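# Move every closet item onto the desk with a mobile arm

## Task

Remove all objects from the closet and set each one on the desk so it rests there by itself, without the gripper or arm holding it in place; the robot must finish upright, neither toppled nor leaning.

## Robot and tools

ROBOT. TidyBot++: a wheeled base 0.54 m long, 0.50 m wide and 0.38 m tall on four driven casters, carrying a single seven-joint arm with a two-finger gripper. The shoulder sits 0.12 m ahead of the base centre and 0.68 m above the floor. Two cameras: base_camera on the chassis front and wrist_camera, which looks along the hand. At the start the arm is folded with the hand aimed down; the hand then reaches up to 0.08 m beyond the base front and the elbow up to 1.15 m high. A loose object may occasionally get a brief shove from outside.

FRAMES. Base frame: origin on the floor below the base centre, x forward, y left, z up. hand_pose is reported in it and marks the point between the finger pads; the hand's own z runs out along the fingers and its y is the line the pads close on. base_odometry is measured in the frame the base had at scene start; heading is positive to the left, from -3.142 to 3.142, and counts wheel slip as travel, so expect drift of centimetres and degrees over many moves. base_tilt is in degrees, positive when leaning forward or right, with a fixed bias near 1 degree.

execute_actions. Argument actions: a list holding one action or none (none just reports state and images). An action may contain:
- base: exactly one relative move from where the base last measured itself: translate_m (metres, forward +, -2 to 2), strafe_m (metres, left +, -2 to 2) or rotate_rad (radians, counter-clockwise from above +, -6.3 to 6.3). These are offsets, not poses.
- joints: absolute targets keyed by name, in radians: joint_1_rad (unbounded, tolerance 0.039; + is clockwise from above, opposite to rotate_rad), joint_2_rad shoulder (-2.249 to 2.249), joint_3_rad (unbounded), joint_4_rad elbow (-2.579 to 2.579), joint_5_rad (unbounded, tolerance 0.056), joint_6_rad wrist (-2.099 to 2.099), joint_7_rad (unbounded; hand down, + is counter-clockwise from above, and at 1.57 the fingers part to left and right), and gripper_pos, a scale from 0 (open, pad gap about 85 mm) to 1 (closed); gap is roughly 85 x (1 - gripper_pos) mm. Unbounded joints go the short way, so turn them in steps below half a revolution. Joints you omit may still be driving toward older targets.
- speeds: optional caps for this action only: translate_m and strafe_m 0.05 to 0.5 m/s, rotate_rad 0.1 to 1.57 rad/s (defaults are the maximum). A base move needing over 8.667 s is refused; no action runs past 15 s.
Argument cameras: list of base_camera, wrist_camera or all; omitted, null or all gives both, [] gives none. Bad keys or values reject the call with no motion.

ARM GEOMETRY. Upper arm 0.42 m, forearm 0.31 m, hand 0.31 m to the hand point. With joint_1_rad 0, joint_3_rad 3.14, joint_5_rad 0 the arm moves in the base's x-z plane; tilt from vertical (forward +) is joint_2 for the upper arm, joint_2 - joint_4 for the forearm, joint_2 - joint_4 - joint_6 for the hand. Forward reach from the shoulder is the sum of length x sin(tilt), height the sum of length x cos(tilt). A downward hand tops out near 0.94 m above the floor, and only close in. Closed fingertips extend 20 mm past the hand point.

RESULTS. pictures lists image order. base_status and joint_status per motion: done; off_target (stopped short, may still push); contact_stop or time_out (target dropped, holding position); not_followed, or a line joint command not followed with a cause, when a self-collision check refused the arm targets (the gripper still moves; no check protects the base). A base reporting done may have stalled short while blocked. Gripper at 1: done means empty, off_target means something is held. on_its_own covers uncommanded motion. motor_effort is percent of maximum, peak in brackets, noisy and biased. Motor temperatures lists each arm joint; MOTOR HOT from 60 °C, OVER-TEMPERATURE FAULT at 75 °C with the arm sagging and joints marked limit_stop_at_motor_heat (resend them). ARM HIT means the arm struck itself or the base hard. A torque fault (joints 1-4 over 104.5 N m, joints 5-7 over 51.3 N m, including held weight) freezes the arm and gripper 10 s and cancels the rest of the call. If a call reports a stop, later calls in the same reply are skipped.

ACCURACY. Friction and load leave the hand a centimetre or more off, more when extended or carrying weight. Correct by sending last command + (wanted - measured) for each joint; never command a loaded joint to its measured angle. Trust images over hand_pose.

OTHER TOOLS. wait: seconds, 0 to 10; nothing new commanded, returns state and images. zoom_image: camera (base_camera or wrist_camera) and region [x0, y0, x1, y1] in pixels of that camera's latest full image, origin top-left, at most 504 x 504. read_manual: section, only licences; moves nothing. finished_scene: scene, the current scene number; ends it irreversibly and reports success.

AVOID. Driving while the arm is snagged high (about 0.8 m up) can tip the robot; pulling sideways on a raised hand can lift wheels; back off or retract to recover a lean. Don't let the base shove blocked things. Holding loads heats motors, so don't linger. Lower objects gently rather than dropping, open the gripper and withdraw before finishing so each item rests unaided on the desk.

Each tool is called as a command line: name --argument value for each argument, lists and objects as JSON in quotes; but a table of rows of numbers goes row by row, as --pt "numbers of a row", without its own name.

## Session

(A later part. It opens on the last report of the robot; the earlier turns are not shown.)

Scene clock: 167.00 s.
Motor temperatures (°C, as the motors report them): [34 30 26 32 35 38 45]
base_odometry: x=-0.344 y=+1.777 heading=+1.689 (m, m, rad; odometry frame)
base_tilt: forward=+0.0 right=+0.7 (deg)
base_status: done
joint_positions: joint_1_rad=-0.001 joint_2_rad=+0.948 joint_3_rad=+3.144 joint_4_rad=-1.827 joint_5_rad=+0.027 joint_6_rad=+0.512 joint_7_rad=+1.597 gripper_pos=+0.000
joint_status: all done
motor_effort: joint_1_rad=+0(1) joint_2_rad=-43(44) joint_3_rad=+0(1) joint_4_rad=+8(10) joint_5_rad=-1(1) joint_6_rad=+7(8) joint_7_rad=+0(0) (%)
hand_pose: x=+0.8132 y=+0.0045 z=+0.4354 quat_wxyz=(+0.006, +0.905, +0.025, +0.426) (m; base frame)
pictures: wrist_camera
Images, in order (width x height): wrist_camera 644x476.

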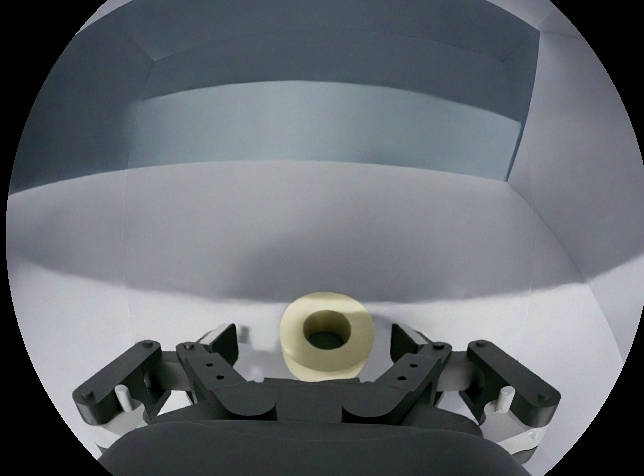

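Lower slightly and close.

execute_actions --actions '[{"joints":{"joint_2_rad":0.995,"joint_6_rad":0.58}}]' --cameras '[]'

execute_actions --actions '[{"joints":{"gripper_pos":1}}]' --cameras '["wrist_camera"]'

Scene clock: 170.77 s.
Motor temperatures (°C, as the motors report them): [34 30 26 32 35 38 45]
base_odometry: x=-0.344 y=+1.777 heading=+1.689 (m, m, rad; odometry frame)
base_tilt: forward=-0.1 right=+0.7 (deg)
base_status: not commanded
joint_positions: joint_1_rad=-0.001 joint_2_rad=+0.968 joint_3_rad=+3.144 joint_4_rad=-1.827 joint_5_rad=+0.027 joint_6_rad=+0.544 joint_7_rad=+1.597 gripper_pos=+0.000
joint_status: all done
motor_effort: joint_1_rad=+1(1) joint_2_rad=-42(45) joint_3_rad=+0(0) joint_4_rad=+8(8) joint_5_rad=-1(1) joint_6_rad=+7(7) joint_7_rad=+0(1) (%)
hand_pose: x=+0.8144 y=+0.0047 z=+0.4287 quat_wxyz=(+0.005, +0.902, +0.025, +0.431) (m; base frame)
pictures: none
No camera images: the call's "cameras" was empty. Leave "cameras" out to get every camera's image.

Scene clock: 171.87 s.
Motor temperatures (°C, as the motors report them): [34 30 26 32 35 38 45]
base_odometry: x=-0.344 y=+1.777 heading=+1.689 (m, m, rad; odometry frame)
base_tilt: forward=-0.1 right=+0.6 (deg)
base_status: not commanded
joint_positions: joint_1_rad=-0.001 joint_2_rad=+0.967 joint_3_rad=+3.139 joint_4_rad=-1.827 joint_5_rad=+0.027 joint_6_rad=+0.565 joint_7_rad=+1.597 gripper_pos=+0.483
joint_status: gripper_pos off_target (ended at +0.483, target +1.000)
motor_effort: joint_1_rad=+1(4) joint_2_rad=-37(41) joint_3_rad=+0(3) joint_4_rad=+5(8) joint_5_rad=-1(2) joint_6_rad=+4(6) joint_7_rad=+0(1) (%)
hand_pose: x=+0.8187 y=+0.0082 z=+0.4348 quat_wxyz=(+0.003, +0.897, +0.026, +0.441) (m; base frame)
pictures: wrist_camera
Images, in order (width x height): wrist_camera 644x476.

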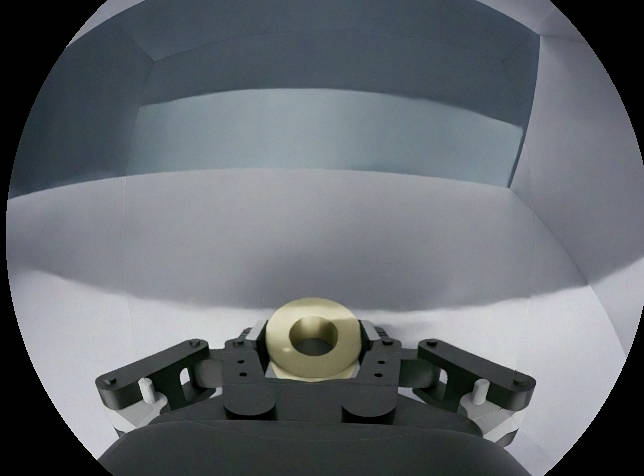

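execute_actions --actions '[{"joints":{"joint_2_rad":0.85}}]' --cameras '[]'

execute_actions --actions '[{"base":{"translate_m":-0.3}}]' --cameras '[]'

execute_actions --actions '[{"joints":{"joint_2_rad":0.3,"joint_4_rad":-1.1,"joint_6_rad":-0.17,"joint_5_rad":0}}]' --cameras '["wrist_camera"]'

Scene clock: 182.27 s.
Motor temperatures (°C, as the motors report them): [34 30 26 32 35 38 45]
base_odometry: x=-0.344 y=+1.777 heading=+1.689 (m, m, rad; odometry frame)
base_tilt: forward=-0.1 right=+0.7 (deg)
base_status: not commanded
joint_positions: joint_1_rad=-0.001 joint_2_rad=+0.863 joint_3_rad=+3.139 joint_4_rad=-1.833 joint_5_rad=+0.027 joint_6_rad=+0.565 joint_7_rad=+1.597 gripper_pos=+0.483
joint_status: all done
motor_effort: joint_1_rad=+0(2) joint_2_rad=-43(47) joint_3_rad=+0(1) joint_4_rad=+10(10) joint_5_rad=-1(1) joint_6_rad=+8(8) joint_7_rad=+1(1) (%)
hand_pose: x=+0.8376 y=+0.0082 z=+0.5061 quat_wxyz=(+0.004, +0.875, +0.026, +0.484) (m; base frame)
pictures: none
No camera images: the call's "cameras" was empty. Leave "cameras" out to get every camera's image.

Scene clock: 184.23 s.
Motor temperatures (°C, as the motors report them): [34 30 26 32 35 38 45]
base_odometry: x=-0.309 y=+1.479 heading=+1.689 (m, m, rad; odometry frame)
base_tilt: forward=+0.0 right=+0.7 (deg)
base_status: done
joint_positions: joint_1_rad=-0.001 joint_2_rad=+0.863 joint_3_rad=+3.139 joint_4_rad=-1.835 joint_5_rad=+0.027 joint_6_rad=+0.565 joint_7_rad=+1.597 gripper_pos=+0.483
joint_status: not commanded
motor_effort: joint_1_rad=+1(3) joint_2_rad=-43(45) joint_3_rad=-1(1) joint_4_rad=+10(11) joint_5_rad=-1(1) joint_6_rad=+8(9) joint_7_rad=+1(0) (%)
hand_pose: x=+0.8368 y=+0.0082 z=+0.5054 quat_wxyz=(+0.004, +0.875, +0.025, +0.483) (m; base frame)
pictures: none
No camera images: the call's "cameras" was empty. Leave "cameras" out to get every camera's image.

Scene clock: 186.33 s.
Motor temperatures (°C, as the motors report them): [34 30 26 32 35 38 45]
base_odometry: x=-0.309 y=+1.479 heading=+1.689 (m, m, rad; odometry frame)
base_tilt: forward=-0.1 right=+0.7 (deg)
base_status: not commanded
joint_positions: joint_1_rad=-0.001 joint_2_rad=+0.305 joint_3_rad=+3.139 joint_4_rad=-1.112 joint_5_rad=+0.027 joint_6_rad=-0.131 joint_7_rad=+1.597 gripper_pos=+0.483
joint_status: all done
motor_effort: joint_1_rad=+0(0) joint_2_rad=-36(47) joint_3_rad=+0(0) joint_4_rad=+19(20) joint_5_rad=-1(2) joint_6_rad=+10(10) joint_7_rad=-1(0) (%)
hand_pose: x=+0.8671 y=+0.0027 z=+1.1386 quat_wxyz=(+0.018, +0.699, +0.018, +0.715) (m; base frame)
pictures: wrist_camera
Images, in order (width x height): wrist_camera 644x476.

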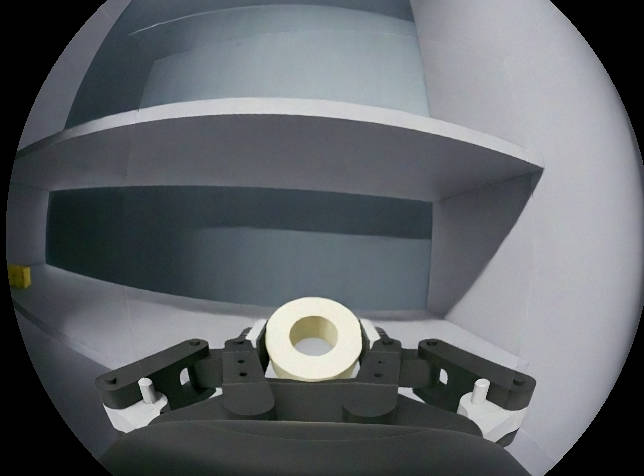

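execute_actions --actions '[{"base":{"translate_m":-0.7}}]' --cameras '[]'

execute_actions --actions '[{"base":{"rotate_rad":3.14},"joints":{"joint_2_rad":0,"joint_4_rad":-1.65,"joint_6_rad":-0.3}}]'

Scene clock: 193.93 s.
Motor temperatures (°C, as the motors report them): [34 30 26 32 35 38 45]
base_odometry: x=-0.227 y=+0.784 heading=+1.689 (m, m, rad; odometry frame)
base_tilt: forward=-0.1 right=+0.7 (deg)
base_status: done
joint_positions: joint_1_rad=-0.001 joint_2_rad=+0.304 joint_3_rad=+3.139 joint_4_rad=-1.112 joint_5_rad=+0.027 joint_6_rad=-0.135 joint_7_rad=+1.597 gripper_pos=+0.483
joint_status: not commanded
motor_effort: joint_1_rad=+0(1) joint_2_rad=-34(39) joint_3_rad=+0(0) joint_4_rad=+19(21) joint_5_rad=-1(1) joint_6_rad=+9(10) joint_7_rad=+0(0) (%)
hand_pose: x=+0.8667 y=+0.0026 z=+1.1379 quat_wxyz=(+0.018, +0.700, +0.018, +0.714) (m; base frame)
pictures: none
No camera images: the call's "cameras" was empty. Leave "cameras" out to get every camera's image.

Scene clock: 197.27 s.
Motor temperatures (°C, as the motors report them): [34 30 26 32 35 38 45]
base_odometry: x=-0.227 y=+0.784 heading=-1.454 (m, m, rad; odometry frame)
base_tilt: forward=+0.0 right=+0.7 (deg)
base_status: done
joint_positions: joint_1_rad=+0.000 joint_2_rad=+0.030 joint_3_rad=+3.139 joint_4_rad=-1.632 joint_5_rad=+0.027 joint_6_rad=-0.260 joint_7_rad=+1.597 gripper_pos=+0.483
joint_status: all done
motor_effort: joint_1_rad=+1(4) joint_2_rad=-25(38) joint_3_rad=+1(2) joint_4_rad=+19(20) joint_5_rad=-1(1) joint_6_rad=+9(9) joint_7_rad=+0(0) (%)
hand_pose: x=+0.7370 y=+0.0006 z=+0.9669 quat_wxyz=(+0.017, +0.819, +0.020, +0.573) (m; base frame)
pictures: base_camera, wrist_camera
Images, in order (width x height): base_camera 644x364, wrist_camera 644x476.

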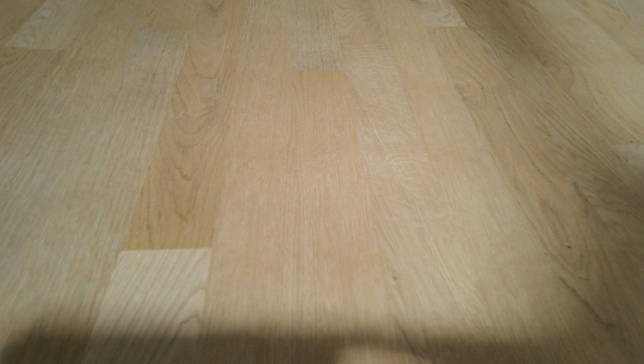

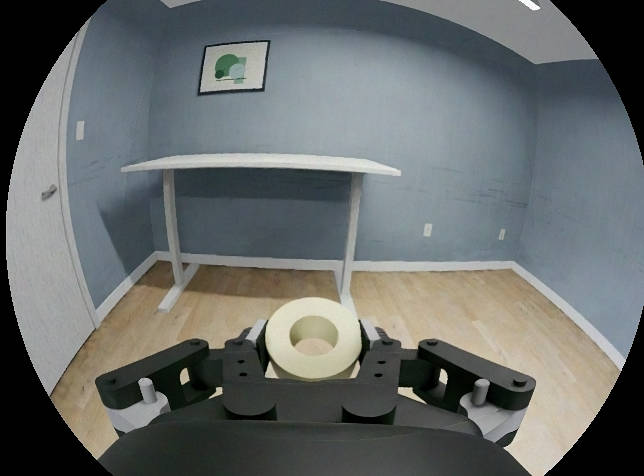

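execute_actions --actions '[{"base":{"translate_m":1.2},"joints":{"joint_2_rad":0.5,"joint_4_rad":-0.1,"joint_6_rad":-1.6}}]'

Scene clock: 209.83 s.
Motor temperatures (°C, as the motors report them): [34 30 26 32 35 38 45]
base_odometry: x=-0.086 y=-0.408 heading=-1.454 (m, m, rad; odometry frame)
base_tilt: forward=-0.1 right=+0.7 (deg)
base_status: done
joint_positions: joint_1_rad=+0.000 joint_2_rad=+0.491 joint_3_rad=+3.139 joint_4_rad=-0.118 joint_5_rad=+0.027 joint_6_rad=-1.561 joint_7_rad=+1.597 gripper_pos=+0.483
joint_status: all done
motor_effort: joint_1_rad=+0(0) joint_2_rad=-35(37) joint_3_rad=+0(0) joint_4_rad=+12(19) joint_5_rad=-1(1) joint_6_rad=+7(9) joint_7_rad=+0(0) (%)
hand_pose: x=+0.7543 y=-0.0062 z=+1.1347 quat_wxyz=(+0.017, +0.885, +0.006, +0.466) (m; base frame)
pictures: base_camera, wrist_camera
Images, in order (width x height): base_camera 644x364, wrist_camera 644x476.

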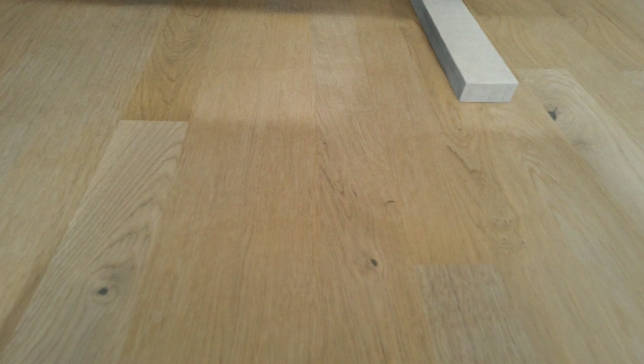

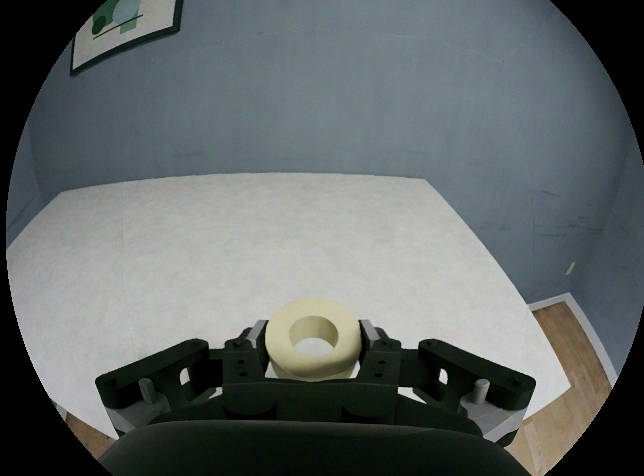

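execute_actions --actions '[{"base":{"translate_m":0.2},"joints":{"joint_2_rad":0.62,"joint_6_rad":-1.5}}]' --cameras '["wrist_camera"]'

Scene clock: 221.63 s.
Motor temperatures (°C, as the motors report them): [34 30 26 32 35 38 45]
base_odometry: x=-0.062 y=-0.607 heading=-1.453 (m, m, rad; odometry frame)
base_tilt: forward=-0.1 right=+0.6 (deg)
base_status: done
joint_positions: joint_1_rad=+0.000 joint_2_rad=+0.629 joint_3_rad=+3.139 joint_4_rad=-0.109 joint_5_rad=+0.027 joint_6_rad=-1.538 joint_7_rad=+1.597 gripper_pos=+0.483
joint_status: all done
motor_effort: joint_1_rad=+0(0) joint_2_rad=-41(45) joint_3_rad=+0(0) joint_4_rad=+14(15) joint_5_rad=-1(1) joint_6_rad=+7(7) joint_7_rad=+1(0) (%)
hand_pose: x=+0.8148 y=-0.0063 z=+1.0530 quat_wxyz=(+0.017, +0.908, +0.007, +0.419) (m; base frame)
pictures: wrist_camera
Images, in order (width x height): wrist_camera 644x476.

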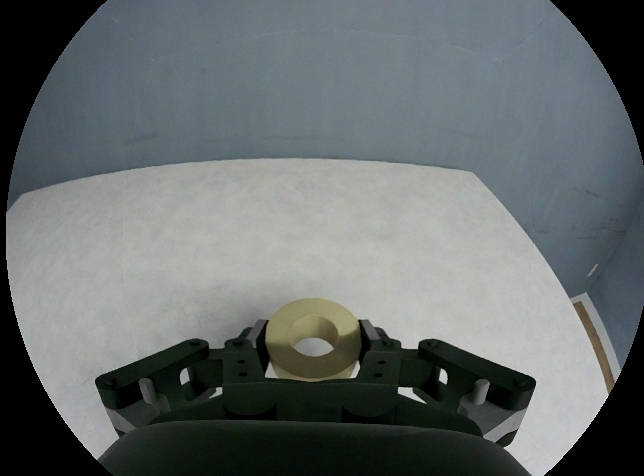

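execute_actions --actions '[{"joints":{"joint_2_rad":0.67,"joint_6_rad":-1.45}}]' --cameras '["wrist_camera"]'

Scene clock: 224.67 s.
Motor temperatures (°C, as the motors report them): [34 30 26 32 35 38 45]
base_odometry: x=-0.062 y=-0.607 heading=-1.453 (m, m, rad; odometry frame)
base_tilt: forward=-0.1 right=+0.7 (deg)
base_status: not commanded
joint_positions: joint_1_rad=+0.000 joint_2_rad=+0.653 joint_3_rad=+3.139 joint_4_rad=-0.109 joint_5_rad=+0.027 joint_6_rad=-1.489 joint_7_rad=+1.597 gripper_pos=+0.483
joint_status: all done
motor_effort: joint_1_rad=-1(0) joint_2_rad=-41(42) joint_3_rad=+0(0) joint_4_rad=+14(14) joint_5_rad=-1(1) joint_6_rad=+7(6) joint_7_rad=+1(0) (%)
hand_pose: x=+0.8334 y=-0.0063 z=+1.0477 quat_wxyz=(+0.017, +0.902, +0.008, +0.430) (m; base frame)
pictures: wrist_camera
Images, in order (width x height): wrist_camera 644x476.

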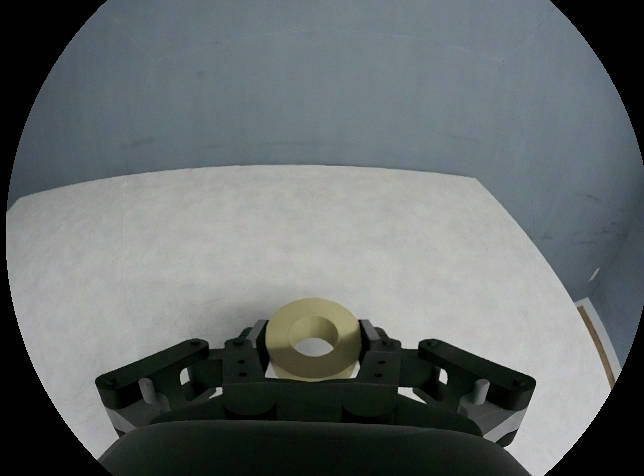

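execute_actions --actions '[{"joints":{"joint_2_rad":0.72}}]' --cameras '["wrist_camera"]'

Scene clock: 228.00 s.
Motor temperatures (°C, as the motors report them): [34 30 26 32 35 38 45]
base_odometry: x=-0.062 y=-0.607 heading=-1.453 (m, m, rad; odometry frame)
base_tilt: forward=+0.0 right=+0.7 (deg)
base_status: not commanded
joint_positions: joint_1_rad=+0.000 joint_2_rad=+0.706 joint_3_rad=+3.139 joint_4_rad=-0.109 joint_5_rad=+0.027 joint_6_rad=-1.489 joint_7_rad=+1.597 gripper_pos=+0.483
joint_status: all done
motor_effort: joint_1_rad=+1(0) joint_2_rad=-44(45) joint_3_rad=+0(0) joint_4_rad=+14(15) joint_5_rad=-1(1) joint_6_rad=+7(7) joint_7_rad=+0(0) (%)
hand_pose: x=+0.8520 y=-0.0063 z=+1.0088 quat_wxyz=(+0.017, +0.914, +0.008, +0.406) (m; base frame)
pictures: wrist_camera
Images, in order (width x height): wrist_camera 644x476.

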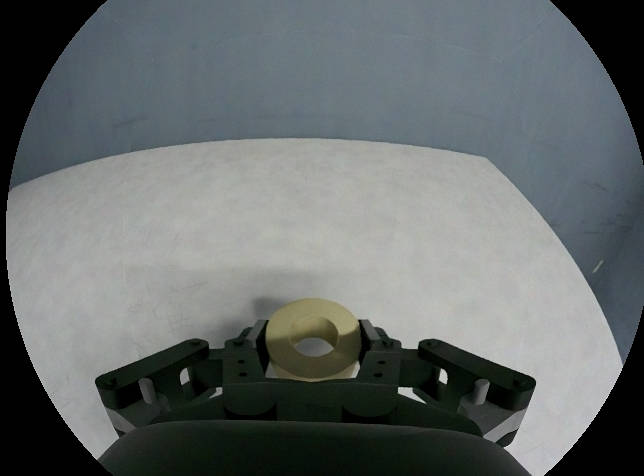

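execute_actions --actions '[{"joints":{"joint_2_rad":0.78,"joint_6_rad":-1.4}}]' --cameras '["wrist_camera"]'

Scene clock: 231.20 s.
Motor temperatures (°C, as the motors report them): [34 31 26 32 35 38 45]
base_odometry: x=-0.062 y=-0.607 heading=-1.453 (m, m, rad; odometry frame)
base_tilt: forward=-0.1 right=+0.7 (deg)
base_status: not commanded
joint_positions: joint_1_rad=+0.000 joint_2_rad=+0.759 joint_3_rad=+3.139 joint_4_rad=-0.109 joint_5_rad=+0.027 joint_6_rad=-1.432 joint_7_rad=+1.597 gripper_pos=+0.483
joint_status: all done
motor_effort: joint_1_rad=+0(0) joint_2_rad=-46(47) joint_3_rad=+0(0) joint_4_rad=+15(15) joint_5_rad=-1(1) joint_6_rad=+7(7) joint_7_rad=+1(0) (%)
hand_pose: x=+0.8806 y=-0.0062 z=+0.9830 quat_wxyz=(+0.017, +0.913, +0.009, +0.408) (m; base frame)
pictures: wrist_camera
Images, in order (width x height): wrist_camera 644x476.

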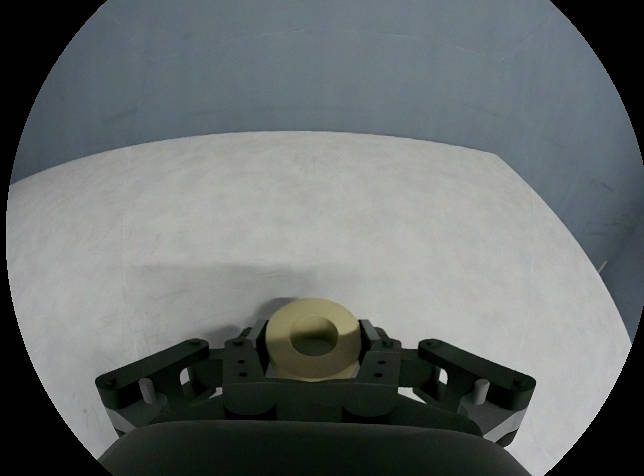

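Likely touching. Release.

execute_actions --actions '[{"joints":{"gripper_pos":0}}]' --cameras '[]'

execute_actions --actions '[{"joints":{"joint_2_rad":0.5}}]' --cameras '["wrist_camera"]'

execute_actions --actions '[{"base":{"translate_m":-0.6}}]' --cameras '[]'

execute_actions --actions '[{"base":{"rotate_rad":-3.14},"joints":{"joint_2_rad":0,"joint_4_rad":-1.65,"joint_6_rad":0.05,"gripper_pos":1}}]' --cameras '[]'

execute_actions --actions '[{"base":{"translate_m":1.0}}]'

Scene clock: 240.93 s.
Motor temperatures (°C, as the motors report them): [34 31 26 32 35 38 45]
base_odometry: x=-0.062 y=-0.607 heading=-1.453 (m, m, rad; odometry frame)
base_tilt: forward=+0.0 right=+0.7 (deg)
base_status: not commanded
joint_positions: joint_1_rad=+0.000 joint_2_rad=+0.759 joint_3_rad=+3.139 joint_4_rad=-0.109 joint_5_rad=+0.027 joint_6_rad=-1.432 joint_7_rad=+1.597 gripper_pos=+0.000
joint_status: all done
motor_effort: joint_1_rad=+0(0) joint_2_rad=-44(45) joint_3_rad=+0(0) joint_4_rad=+14(15) joint_5_rad=-1(1) joint_6_rad=+6(7) joint_7_rad=+0(1) (%)
hand_pose: x=+0.8806 y=-0.0062 z=+0.9830 quat_wxyz=(+0.017, +0.913, +0.009, +0.408) (m; base frame)
pictures: none
No camera images: the call's "cameras" was empty. Leave "cameras" out to get every camera's image.

Scene clock: 242.57 s.
Motor temperatures (°C, as the motors report them): [34 31 26 32 35 38 45]
base_odometry: x=-0.062 y=-0.607 heading=-1.453 (m, m, rad; odometry frame)
base_tilt: forward=-0.1 right=+0.7 (deg)
base_status: not commanded
joint_positions: joint_1_rad=+0.000 joint_2_rad=+0.491 joint_3_rad=+3.139 joint_4_rad=-0.103 joint_5_rad=+0.027 joint_6_rad=-1.432 joint_7_rad=+1.597 gripper_pos=+0.000
joint_status: all done
motor_effort: joint_1_rad=+0(0) joint_2_rad=-34(50) joint_3_rad=+1(0) joint_4_rad=+13(16) joint_5_rad=-1(1) joint_6_rad=+8(8) joint_7_rad=-1(0) (%)
hand_pose: x=+0.7727 y=-0.0062 z=+1.1768 quat_wxyz=(+0.018, +0.848, +0.006, +0.529) (m; base frame)
pictures: wrist_camera
Images, in order (width x height): wrist_camera 644x476.

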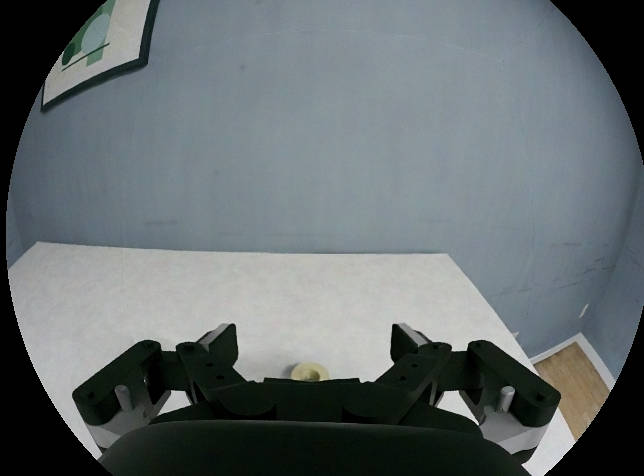

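Scene clock: 245.27 s.
Motor temperatures (°C, as the motors report them): [34 31 26 32 35 38 45]
base_odometry: x=-0.134 y=-0.011 heading=-1.452 (m, m, rad; odometry frame)
base_tilt: forward=+0.0 right=+0.7 (deg)
base_status: done
joint_positions: joint_1_rad=+0.000 joint_2_rad=+0.496 joint_3_rad=+3.139 joint_4_rad=-0.103 joint_5_rad=+0.026 joint_6_rad=-1.432 joint_7_rad=+1.597 gripper_pos=+0.000
joint_status: not commanded
motor_effort: joint_1_rad=+1(3) joint_2_rad=-33(39) joint_3_rad=+0(1) joint_4_rad=+12(14) joint_5_rad=-1(2) joint_6_rad=+8(8) joint_7_rad=+0(0) (%)
hand_pose: x=+0.7755 y=-0.0060 z=+1.1732 quat_wxyz=(+0.018, +0.850, +0.006, +0.527) (m; base frame)
pictures: none
No camera images: the call's "cameras" was empty. Leave "cameras" out to get every camera's image.

Scene clock: 248.60 s.
Motor temperatures (°C, as the motors report them): [34 31 26 32 35 38 45]
base_odometry: x=-0.134 y=-0.011 heading=+1.691 (m, m, rad; odometry frame)
base_tilt: forward=-0.1 right=+0.6 (deg)
base_status: done
joint_positions: joint_1_rad=+0.002 joint_2_rad=+0.028 joint_3_rad=+3.142 joint_4_rad=-1.633 joint_5_rad=+0.022 joint_6_rad=+0.010 joint_7_rad=+1.597 gripper_pos=+0.999
joint_status: all done
motor_effort: joint_1_rad=+0(4) joint_2_rad=-23(41) joint_3_rad=+0(3) joint_4_rad=+19(20) joint_5_rad=-1(0) joint_6_rad=+9(8) joint_7_rad=+0(0) (%)
hand_pose: x=+0.7542 y=-0.0002 z=+1.0492 quat_wxyz=(+0.017, +0.735, +0.017, +0.678) (m; base frame)
pictures: none
No camera images: the call's "cameras" was empty. Leave "cameras" out to get every camera's image.

Scene clock: 251.97 s.
Motor temperatures (°C, as the motors report them): [34 31 26 32 35 38 45]
base_odometry: x=-0.252 y=+0.982 heading=+1.691 (m, m, rad; odometry frame)
base_tilt: forward=-0.1 right=+0.7 (deg)
base_status: done
joint_positions: joint_1_rad=+0.002 joint_2_rad=+0.015 joint_3_rad=+3.142 joint_4_rad=-1.635 joint_5_rad=+0.022 joint_6_rad=+0.013 joint_7_rad=+1.597 gripper_pos=+0.999
joint_status: not commanded
motor_effort: joint_1_rad=+0(0) joint_2_rad=-24(28) joint_3_rad=+0(1) joint_4_rad=+19(20) joint_5_rad=-1(1) joint_6_rad=+9(10) joint_7_rad=+0(0) (%)
hand_pose: x=+0.7492 y=-0.0001 z=+1.0575 quat_wxyz=(+0.017, +0.730, +0.017, +0.683) (m; base frame)
pictures: base_camera, wrist_camera
Images, in order (width x height): base_camera 644x364, wrist_camera 644x476.

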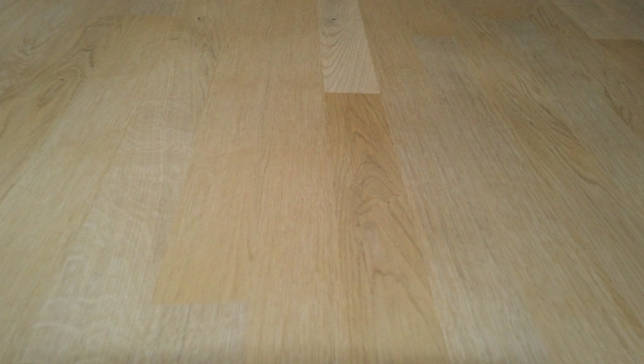

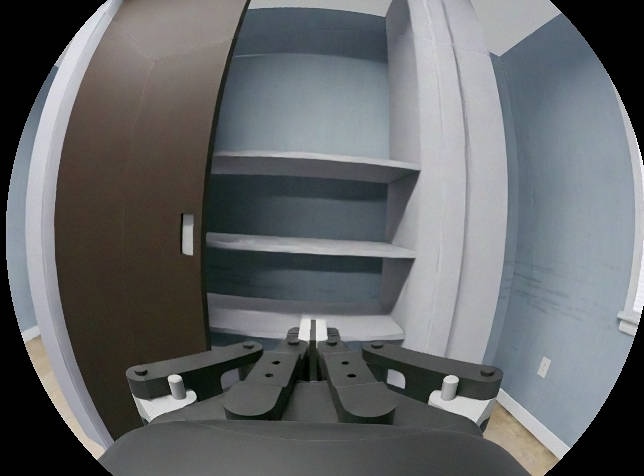

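execute_actions --actions '[{"base":{"strafe_m":0.3},"joints":{"joint_2_rad":-0.02,"joint_4_rad":-1.67,"joint_6_rad":0.1}}]' --cameras '[]'

execute_actions --actions '[{"base":{"translate_m":0.34}}]' --cameras '["wrist_camera"]'

Scene clock: 260.97 s.
Motor temperatures (°C, as the motors report them): [34 31 26 32 35 38 45]
base_odometry: x=-0.550 y=+0.947 heading=+1.690 (m, m, rad; odometry frame)
base_tilt: forward=-0.1 right=+0.7 (deg)
base_status: done
joint_positions: joint_1_rad=+0.000 joint_2_rad=+0.003 joint_3_rad=+3.140 joint_4_rad=-1.656 joint_5_rad=+0.022 joint_6_rad=+0.062 joint_7_rad=+1.597 gripper_pos=+0.999
joint_status: all done
motor_effort: joint_1_rad=+1(3) joint_2_rad=-23(25) joint_3_rad=+1(2) joint_4_rad=+19(21) joint_5_rad=-1(1) joint_6_rad=+9(8) joint_7_rad=+0(0) (%)
hand_pose: x=+0.7447 y=+0.0029 z=+1.0665 quat_wxyz=(+0.016, +0.716, +0.018, +0.698) (m; base frame)
pictures: none
No camera images: the call's "cameras" was empty. Leave "cameras" out to get every camera's image.

Scene clock: 262.97 s.
Motor temperatures (°C, as the motors report them): [34 31 26 32 35 38 45]
base_odometry: x=-0.591 y=+1.284 heading=+1.691 (m, m, rad; odometry frame)
base_tilt: forward=-0.1 right=+0.7 (deg)
base_status: done
joint_positions: joint_1_rad=+0.000 joint_2_rad=-0.006 joint_3_rad=+3.140 joint_4_rad=-1.657 joint_5_rad=+0.022 joint_6_rad=+0.063 joint_7_rad=+1.597 gripper_pos=+0.999
joint_status: not commanded
motor_effort: joint_1_rad=+0(1) joint_2_rad=-23(28) joint_3_rad=+1(1) joint_4_rad=+20(20) joint_5_rad=-1(1) joint_6_rad=+9(10) joint_7_rad=+0(0) (%)
hand_pose: x=+0.7412 y=+0.0029 z=+1.0723 quat_wxyz=(+0.016, +0.713, +0.018, +0.701) (m; base frame)
pictures: wrist_camera
Images, in order (width x height): wrist_camera 644x476.

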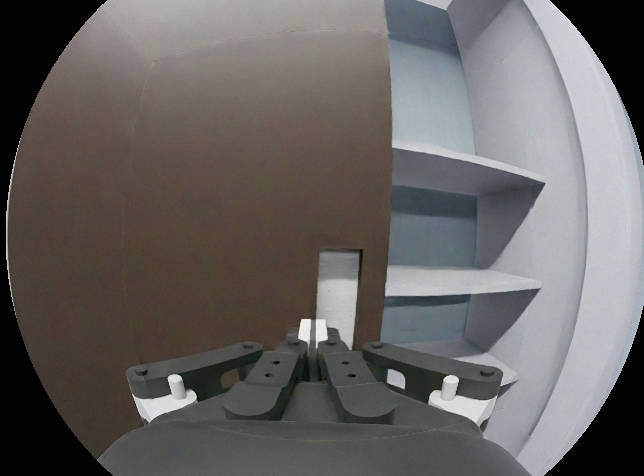

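execute_actions --actions '[{"base":{"strafe_m":-0.022}}]' --cameras '[]'

execute_actions --actions '[{"base":{"translate_m":0.065},"speeds":{"translate_m":0.05}}]' --cameras '["wrist_camera"]'

execute_actions --actions '[{"base":{"strafe_m":-0.2},"speeds":{"strafe_m":0.1}}]' --cameras '["wrist_camera"]'

Scene clock: 271.00 s.
Motor temperatures (°C, as the motors report them): [34 31 26 32 35 38 45]
base_odometry: x=-0.569 y=+1.287 heading=+1.691 (m, m, rad; odometry frame)
base_tilt: forward=+0.0 right=+0.6 (deg)
base_status: done
joint_positions: joint_1_rad=+0.001 joint_2_rad=-0.006 joint_3_rad=+3.141 joint_4_rad=-1.657 joint_5_rad=+0.022 joint_6_rad=+0.064 joint_7_rad=+1.597 gripper_pos=+0.999
joint_status: not commanded
motor_effort: joint_1_rad=+0(2) joint_2_rad=-23(25) joint_3_rad=+1(2) joint_4_rad=+19(20) joint_5_rad=-1(1) joint_6_rad=+9(9) joint_7_rad=+0(0) (%)
hand_pose: x=+0.7412 y=+0.0018 z=+1.0723 quat_wxyz=(+0.016, +0.713, +0.018, +0.701) (m; base frame)
pictures: none
No camera images: the call's "cameras" was empty. Leave "cameras" out to get every camera's image.

Scene clock: 272.77 s.
Motor temperatures (°C, as the motors report them): [34 31 26 32 35 38 45]
base_odometry: x=-0.577 y=+1.352 heading=+1.691 (m, m, rad; odometry frame)
base_tilt: forward=-0.1 right=+0.7 (deg)
base_status: done
joint_positions: joint_1_rad=+0.000 joint_2_rad=-0.008 joint_3_rad=+3.139 joint_4_rad=-1.657 joint_5_rad=+0.022 joint_6_rad=+0.064 joint_7_rad=+1.597 gripper_pos=+0.999
joint_status: not commanded
motor_effort: joint_1_rad=+1(4) joint_2_rad=-23(26) joint_3_rad=+1(4) joint_4_rad=+19(20) joint_5_rad=-1(1) joint_6_rad=+9(10) joint_7_rad=+0(0) (%)
hand_pose: x=+0.7405 y=+0.0032 z=+1.0734 quat_wxyz=(+0.016, +0.712, +0.018, +0.702) (m; base frame)
pictures: wrist_camera
Images, in order (width x height): wrist_camera 644x476.

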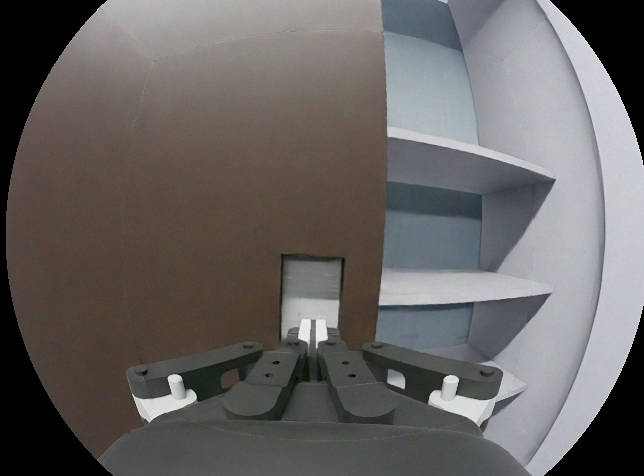

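Scene clock: 275.30 s.
Motor temperatures (°C, as the motors report them): [34 31 26 32 35 38 45]
base_odometry: x=-0.378 y=+1.376 heading=+1.691 (m, m, rad; odometry frame)
base_tilt: forward=-0.1 right=+0.7 (deg)
base_status: done
joint_positions: joint_1_rad=-0.007 joint_2_rad=-0.008 joint_3_rad=+3.134 joint_4_rad=-1.657 joint_5_rad=+0.022 joint_6_rad=+0.064 joint_7_rad=+1.597 gripper_pos=+0.999
joint_status: not commanded
motor_effort: joint_1_rad=+0(6) joint_2_rad=-22(24) joint_3_rad=+0(5) joint_4_rad=+19(20) joint_5_rad=-1(1) joint_6_rad=+9(9) joint_7_rad=+1(1) (%)
hand_pose: x=+0.7403 y=+0.0107 z=+1.0734 quat_wxyz=(+0.011, +0.712, +0.023, +0.702) (m; base frame)
pictures: wrist_camera
Images, in order (width x height): wrist_camera 644x476.

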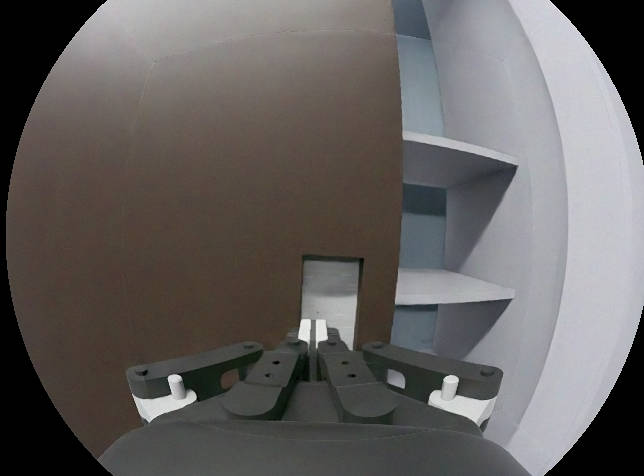

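execute_actions --actions '[{"base":{"strafe_m":-0.01}}]' --cameras '[]'

execute_actions --actions '[{"base":{"translate_m":0.01}}]' --cameras '[]'

execute_actions --actions '[{"base":{"strafe_m":-0.28},"speeds":{"strafe_m":0.1}}]' --cameras '["wrist_camera"]'

Scene clock: 282.03 s.
Motor temperatures (°C, as the motors report them): [34 31 26 32 35 38 45]
base_odometry: x=-0.368 y=+1.377 heading=+1.691 (m, m, rad; odometry frame)
base_tilt: forward=+0.0 right=+0.7 (deg)
base_status: done
joint_positions: joint_1_rad=-0.004 joint_2_rad=-0.008 joint_3_rad=+3.137 joint_4_rad=-1.657 joint_5_rad=+0.022 joint_6_rad=+0.064 joint_7_rad=+1.597 gripper_pos=+0.999
joint_status: not commanded
motor_effort: joint_1_rad=+0(3) joint_2_rad=-23(25) joint_3_rad=+1(2) joint_4_rad=+19(20) joint_5_rad=-1(1) joint_6_rad=+9(9) joint_7_rad=+0(0) (%)
hand_pose: x=+0.7403 y=+0.0072 z=+1.0734 quat_wxyz=(+0.013, +0.712, +0.021, +0.702) (m; base frame)
pictures: none
No camera images: the call's "cameras" was empty. Leave "cameras" out to get every camera's image.

Scene clock: 282.60 s.
Motor temperatures (°C, as the motors report them): [34 31 26 32 35 38 45]
base_odometry: x=-0.369 y=+1.387 heading=+1.691 (m, m, rad; odometry frame)
base_tilt: forward=-0.1 right=+0.6 (deg)
base_status: done
joint_positions: joint_1_rad=-0.005 joint_2_rad=-0.013 joint_3_rad=+3.135 joint_4_rad=-1.659 joint_5_rad=+0.022 joint_6_rad=+0.064 joint_7_rad=+1.597 gripper_pos=+0.999
joint_status: not commanded
motor_effort: joint_1_rad=+1(4) joint_2_rad=-22(24) joint_3_rad=+1(4) joint_4_rad=+19(22) joint_5_rad=-1(1) joint_6_rad=+9(11) joint_7_rad=+0(1) (%)
hand_pose: x=+0.7382 y=+0.0088 z=+1.0756 quat_wxyz=(+0.012, +0.711, +0.022, +0.703) (m; base frame)
pictures: none
No camera images: the call's "cameras" was empty. Leave "cameras" out to get every camera's image.

Scene clock: 285.97 s.
Motor temperatures (°C, as the motors report them): [34 31 26 32 35 38 45]
base_odometry: x=-0.091 y=+1.421 heading=+1.691 (m, m, rad; odometry frame)
base_tilt: forward=-0.1 right=+0.6 (deg)
base_status: done
joint_positions: joint_1_rad=-0.007 joint_2_rad=-0.013 joint_3_rad=+3.135 joint_4_rad=-1.659 joint_5_rad=+0.022 joint_6_rad=+0.064 joint_7_rad=+1.597 gripper_pos=+0.999
joint_status: not commanded
motor_effort: joint_1_rad=-2(7) joint_2_rad=-23(25) joint_3_rad=-1(7) joint_4_rad=+19(20) joint_5_rad=-1(1) joint_6_rad=+9(10) joint_7_rad=+0(0) (%)
hand_pose: x=+0.7382 y=+0.0106 z=+1.0756 quat_wxyz=(+0.011, +0.711, +0.023, +0.703) (m; base frame)
pictures: wrist_camera
Images, in order (width x height): wrist_camera 644x476.

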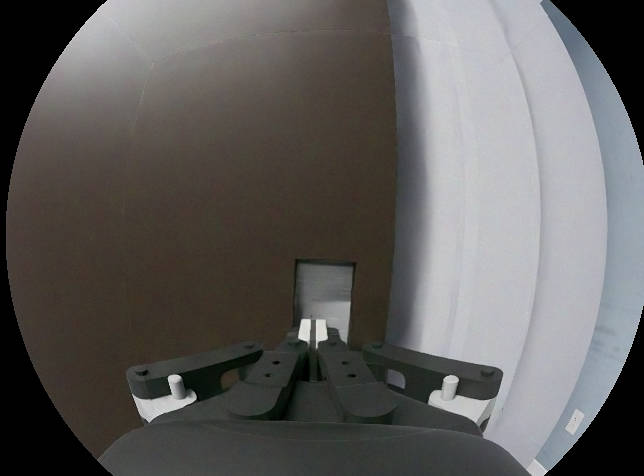

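Good enough. Go to left handle.

execute_actions --actions '[{"base":{"translate_m":-0.15}}]' --cameras '[]'

execute_actions --actions '[{"base":{"strafe_m":1.05}}]' --cameras '["wrist_camera"]'

Scene clock: 290.40 s.
Motor temperatures (°C, as the motors report them): [34 31 26 32 35 38 45]
base_odometry: x=-0.073 y=+1.272 heading=+1.691 (m, m, rad; odometry frame)
base_tilt: forward=-0.1 right=+0.7 (deg)
base_status: done
joint_positions: joint_1_rad=-0.007 joint_2_rad=-0.018 joint_3_rad=+3.135 joint_4_rad=-1.659 joint_5_rad=+0.022 joint_6_rad=+0.065 joint_7_rad=+1.597 gripper_pos=+0.999
joint_status: not commanded
motor_effort: joint_1_rad=+0(1) joint_2_rad=-22(27) joint_3_rad=+1(0) joint_4_rad=+19(20) joint_5_rad=-1(1) joint_6_rad=+9(10) joint_7_rad=+0(1) (%)
hand_pose: x=+0.7361 y=+0.0101 z=+1.0789 quat_wxyz=(+0.012, +0.709, +0.022, +0.705) (m; base frame)
pictures: none
No camera images: the call's "cameras" was empty. Leave "cameras" out to get every camera's image.

Scene clock: 293.87 s.
Motor temperatures (°C, as the motors report them): [34 31 26 32 35 38 45]
base_odometry: x=-1.115 y=+1.145 heading=+1.692 (m, m, rad; odometry frame)
base_tilt: forward=-0.1 right=+0.7 (deg)
base_status: done
joint_positions: joint_1_rad=-0.006 joint_2_rad=-0.018 joint_3_rad=+3.136 joint_4_rad=-1.659 joint_5_rad=+0.022 joint_6_rad=+0.065 joint_7_rad=+1.597 gripper_pos=+0.999
joint_status: not commanded
motor_effort: joint_1_rad=+1(2) joint_2_rad=-22(24) joint_3_rad=+1(1) joint_4_rad=+19(20) joint_5_rad=-1(1) joint_6_rad=+9(9) joint_7_rad=+0(0) (%)
hand_pose: x=+0.7361 y=+0.0095 z=+1.0789 quat_wxyz=(+0.012, +0.709, +0.022, +0.705) (m; base frame)
pictures: wrist_camera
Images, in order (width x height): wrist_camera 644x476.

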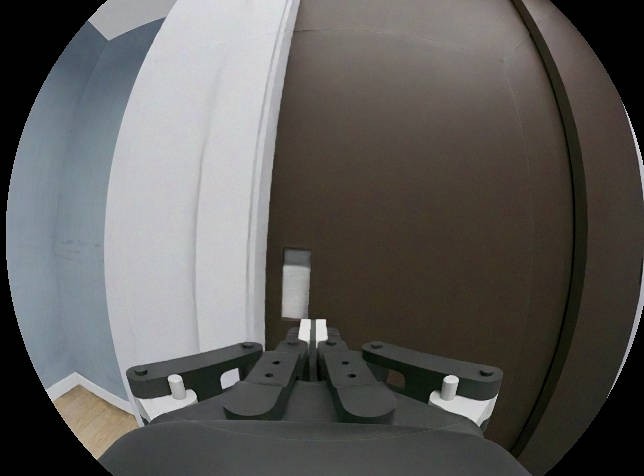

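execute_actions --actions '[{"base":{"strafe_m":0.032}}]' --cameras '[]'

execute_actions --actions '[{"base":{"translate_m":0.11},"speeds":{"translate_m":0.08}}]' --cameras '["wrist_camera"]'

Scene clock: 298.77 s.
Motor temperatures (°C, as the motors report them): [34 31 26 32 35 38 45]
base_odometry: x=-1.147 y=+1.141 heading=+1.692 (m, m, rad; odometry frame)
base_tilt: forward=-0.1 right=+0.7 (deg)
base_status: done
joint_positions: joint_1_rad=-0.006 joint_2_rad=-0.018 joint_3_rad=+3.135 joint_4_rad=-1.659 joint_5_rad=+0.022 joint_6_rad=+0.065 joint_7_rad=+1.597 gripper_pos=+0.999
joint_status: not commanded
motor_effort: joint_1_rad=+0(3) joint_2_rad=-22(24) joint_3_rad=+1(3) joint_4_rad=+19(19) joint_5_rad=-1(1) joint_6_rad=+9(9) joint_7_rad=+0(0) (%)
hand_pose: x=+0.7361 y=+0.0096 z=+1.0789 quat_wxyz=(+0.012, +0.709, +0.022, +0.705) (m; base frame)
pictures: none
No camera images: the call's "cameras" was empty. Leave "cameras" out to get every camera's image.

Scene clock: 300.67 s.
Motor temperatures (°C, as the motors report them): [34 31 26 32 35 38 45]
base_odometry: x=-1.161 y=+1.251 heading=+1.692 (m, m, rad; odometry frame)
base_tilt: forward=+0.0 right=+0.6 (deg)
base_status: done
joint_positions: joint_1_rad=-0.006 joint_2_rad=-0.018 joint_3_rad=+3.135 joint_4_rad=-1.659 joint_5_rad=+0.022 joint_6_rad=+0.065 joint_7_rad=+1.597 gripper_pos=+0.999
joint_status: not commanded
motor_effort: joint_1_rad=+0(1) joint_2_rad=-22(26) joint_3_rad=+0(0) joint_4_rad=+19(20) joint_5_rad=-1(1) joint_6_rad=+9(9) joint_7_rad=+1(0) (%)
hand_pose: x=+0.7361 y=+0.0096 z=+1.0790 quat_wxyz=(+0.012, +0.709, +0.022, +0.705) (m; base frame)
pictures: wrist_camera
Images, in order (width x height): wrist_camera 644x476.

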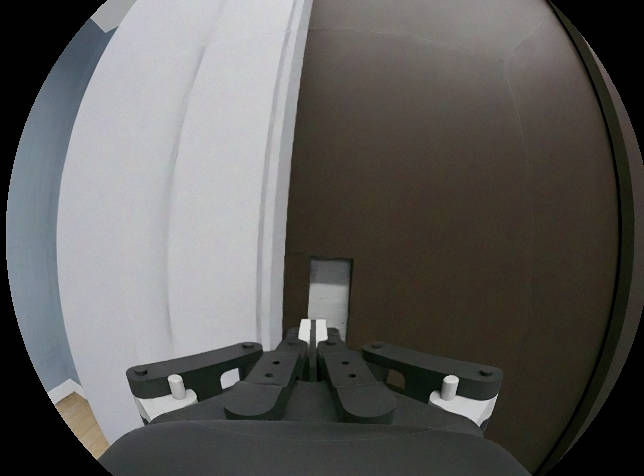

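execute_actions --actions '[{"base":{"strafe_m":-0.015}}]' --cameras '[]'

execute_actions --actions '[{"base":{"translate_m":0.06},"speeds":{"translate_m":0.05}}]' --cameras '["wrist_camera"]'

execute_actions --actions '[{"base":{"strafe_m":-0.2},"speeds":{"strafe_m":0.1}}]' --cameras '["wrist_camera"]'

Scene clock: 306.73 s.
Motor temperatures (°C, as the motors report them): [34 31 26 32 35 38 45]
base_odometry: x=-1.146 y=+1.253 heading=+1.692 (m, m, rad; odometry frame)
base_tilt: forward=-0.1 right=+0.7 (deg)
base_status: done
joint_positions: joint_1_rad=-0.004 joint_2_rad=-0.018 joint_3_rad=+3.137 joint_4_rad=-1.659 joint_5_rad=+0.022 joint_6_rad=+0.065 joint_7_rad=+1.597 gripper_pos=+0.999
joint_status: not commanded
motor_effort: joint_1_rad=+0(2) joint_2_rad=-23(26) joint_3_rad=+1(3) joint_4_rad=+19(20) joint_5_rad=-1(1) joint_6_rad=+9(9) joint_7_rad=+1(0) (%)
hand_pose: x=+0.7362 y=+0.0073 z=+1.0790 quat_wxyz=(+0.013, +0.709, +0.021, +0.705) (m; base frame)
pictures: none
No camera images: the call's "cameras" was empty. Leave "cameras" out to get every camera's image.

Scene clock: 308.43 s.
Motor temperatures (°C, as the motors report them): [34 31 26 32 35 38 45]
base_odometry: x=-1.153 y=+1.312 heading=+1.692 (m, m, rad; odometry frame)
base_tilt: forward=-0.1 right=+0.7 (deg)
base_status: done
joint_positions: joint_1_rad=+0.003 joint_2_rad=-0.030 joint_3_rad=+3.145 joint_4_rad=-1.667 joint_5_rad=+0.022 joint_6_rad=+0.065 joint_7_rad=+1.597 gripper_pos=+0.999
joint_status: not commanded
motor_effort: joint_1_rad=-1(5) joint_2_rad=-21(23) joint_3_rad=+0(4) joint_4_rad=+19(25) joint_5_rad=-1(2) joint_6_rad=+9(13) joint_7_rad=+0(1) (%)
hand_pose: x=+0.7316 y=-0.0021 z=+1.0812 quat_wxyz=(+0.019, +0.707, +0.015, +0.706) (m; base frame)
pictures: wrist_camera
Images, in order (width x height): wrist_camera 644x476.

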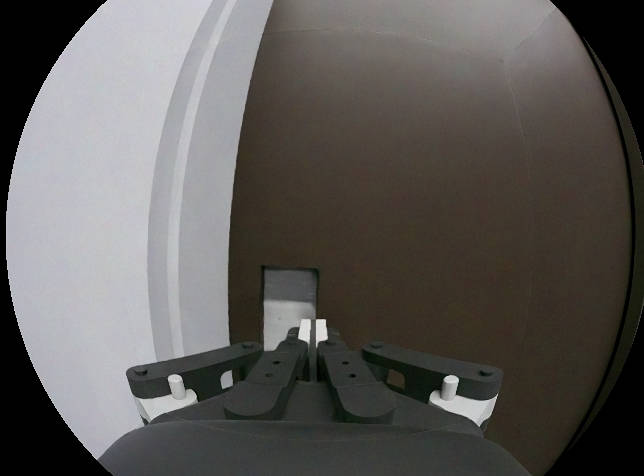

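Scene clock: 311.00 s.
Motor temperatures (°C, as the motors report them): [34 31 26 32 35 38 45]
base_odometry: x=-0.954 y=+1.337 heading=+1.692 (m, m, rad; odometry frame)
base_tilt: forward=-0.1 right=+0.7 (deg)
base_status: done
joint_positions: joint_1_rad=+0.003 joint_2_rad=-0.030 joint_3_rad=+3.144 joint_4_rad=-1.667 joint_5_rad=+0.022 joint_6_rad=+0.065 joint_7_rad=+1.597 gripper_pos=+0.999
joint_status: not commanded
motor_effort: joint_1_rad=+1(2) joint_2_rad=-22(23) joint_3_rad=+0(2) joint_4_rad=+19(20) joint_5_rad=-1(1) joint_6_rad=+9(9) joint_7_rad=+0(1) (%)
hand_pose: x=+0.7316 y=-0.0018 z=+1.0812 quat_wxyz=(+0.019, +0.707, +0.015, +0.706) (m; base frame)
pictures: wrist_camera
Images, in order (width x height): wrist_camera 644x476.

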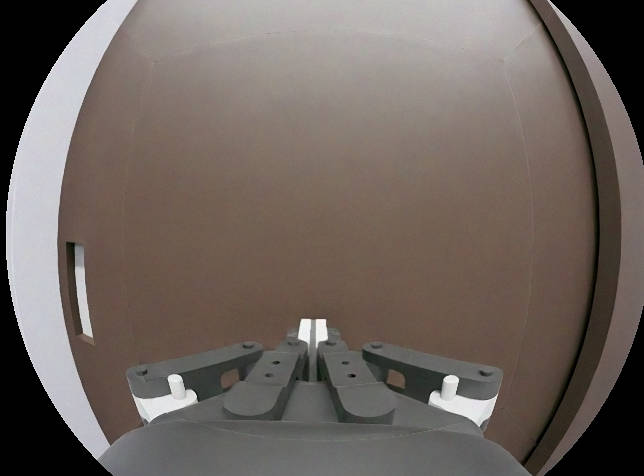

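execute_actions --actions '[{"base":{"strafe_m":-0.05},"joints":{"joint_1_rad":-0.45}}]' --cameras '["wrist_camera"]'

Scene clock: 320.13 s.
Motor temperatures (°C, as the motors report them): [34 30 26 32 35 38 45]
base_odometry: x=-0.905 y=+1.343 heading=+1.693 (m, m, rad; odometry frame)
base_tilt: forward=-0.1 right=+0.6 (deg)
base_status: done
joint_positions: joint_1_rad=-0.436 joint_2_rad=-0.030 joint_3_rad=+3.139 joint_4_rad=-1.667 joint_5_rad=+0.022 joint_6_rad=+0.065 joint_7_rad=+1.597 gripper_pos=+0.999
joint_status: all done
motor_effort: joint_1_rad=+0(4) joint_2_rad=-22(24) joint_3_rad=+1(2) joint_4_rad=+19(20) joint_5_rad=-1(1) joint_6_rad=+9(10) joint_7_rad=+0(1) (%)
hand_pose: x=+0.6728 y=+0.2617 z=+1.0812 quat_wxyz=(-0.138, +0.687, +0.171, +0.693) (m; base frame)
pictures: wrist_camera
Images, in order (width x height): wrist_camera 644x476.

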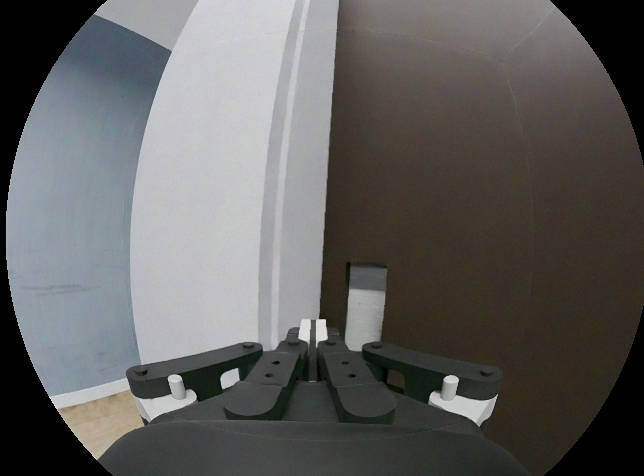

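execute_actions --actions '[{"base":{"strafe_m":-0.02}}]' --cameras '[]'

execute_actions --actions '[{"base":{"translate_m":0.05},"speeds":{"translate_m":0.05}}]' --cameras '["wrist_camera"]'

Scene clock: 326.00 s.
Motor temperatures (°C, as the motors report them): [34 30 26 32 35 38 45]
base_odometry: x=-0.885 y=+1.346 heading=+1.693 (m, m, rad; odometry frame)
base_tilt: forward=-0.1 right=+0.7 (deg)
base_status: done
joint_positions: joint_1_rad=-0.440 joint_2_rad=-0.030 joint_3_rad=+3.141 joint_4_rad=-1.667 joint_5_rad=+0.022 joint_6_rad=+0.065 joint_7_rad=+1.597 gripper_pos=+0.999
joint_status: not commanded
motor_effort: joint_1_rad=-1(2) joint_2_rad=-22(25) joint_3_rad=+0(2) joint_4_rad=+19(20) joint_5_rad=-1(1) joint_6_rad=+9(9) joint_7_rad=+0(0) (%)
hand_pose: x=+0.6723 y=+0.2628 z=+1.0812 quat_wxyz=(-0.138, +0.686, +0.172, +0.693) (m; base frame)
pictures: none
No camera images: the call's "cameras" was empty. Leave "cameras" out to get every camera's image.

Scene clock: 327.47 s.
Motor temperatures (°C, as the motors report them): [34 30 26 32 35 38 45]
base_odometry: x=-0.890 y=+1.395 heading=+1.693 (m, m, rad; odometry frame)
base_tilt: forward=-0.1 right=+0.7 (deg)
base_status: done
joint_positions: joint_1_rad=-0.440 joint_2_rad=-0.029 joint_3_rad=+3.141 joint_4_rad=-1.667 joint_5_rad=+0.022 joint_6_rad=+0.066 joint_7_rad=+1.597 gripper_pos=+0.999
joint_status: not commanded
motor_effort: joint_1_rad=+0(1) joint_2_rad=-22(26) joint_3_rad=+1(2) joint_4_rad=+19(20) joint_5_rad=-1(1) joint_6_rad=+9(10) joint_7_rad=+0(0) (%)
hand_pose: x=+0.6724 y=+0.2628 z=+1.0811 quat_wxyz=(-0.138, +0.686, +0.172, +0.693) (m; base frame)
pictures: wrist_camera
Images, in order (width x height): wrist_camera 644x476.

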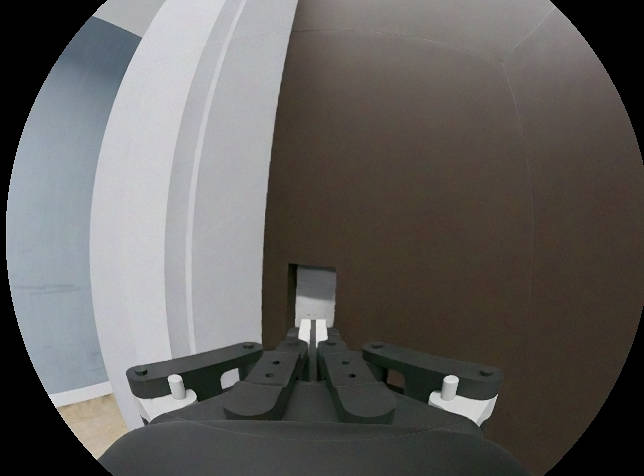

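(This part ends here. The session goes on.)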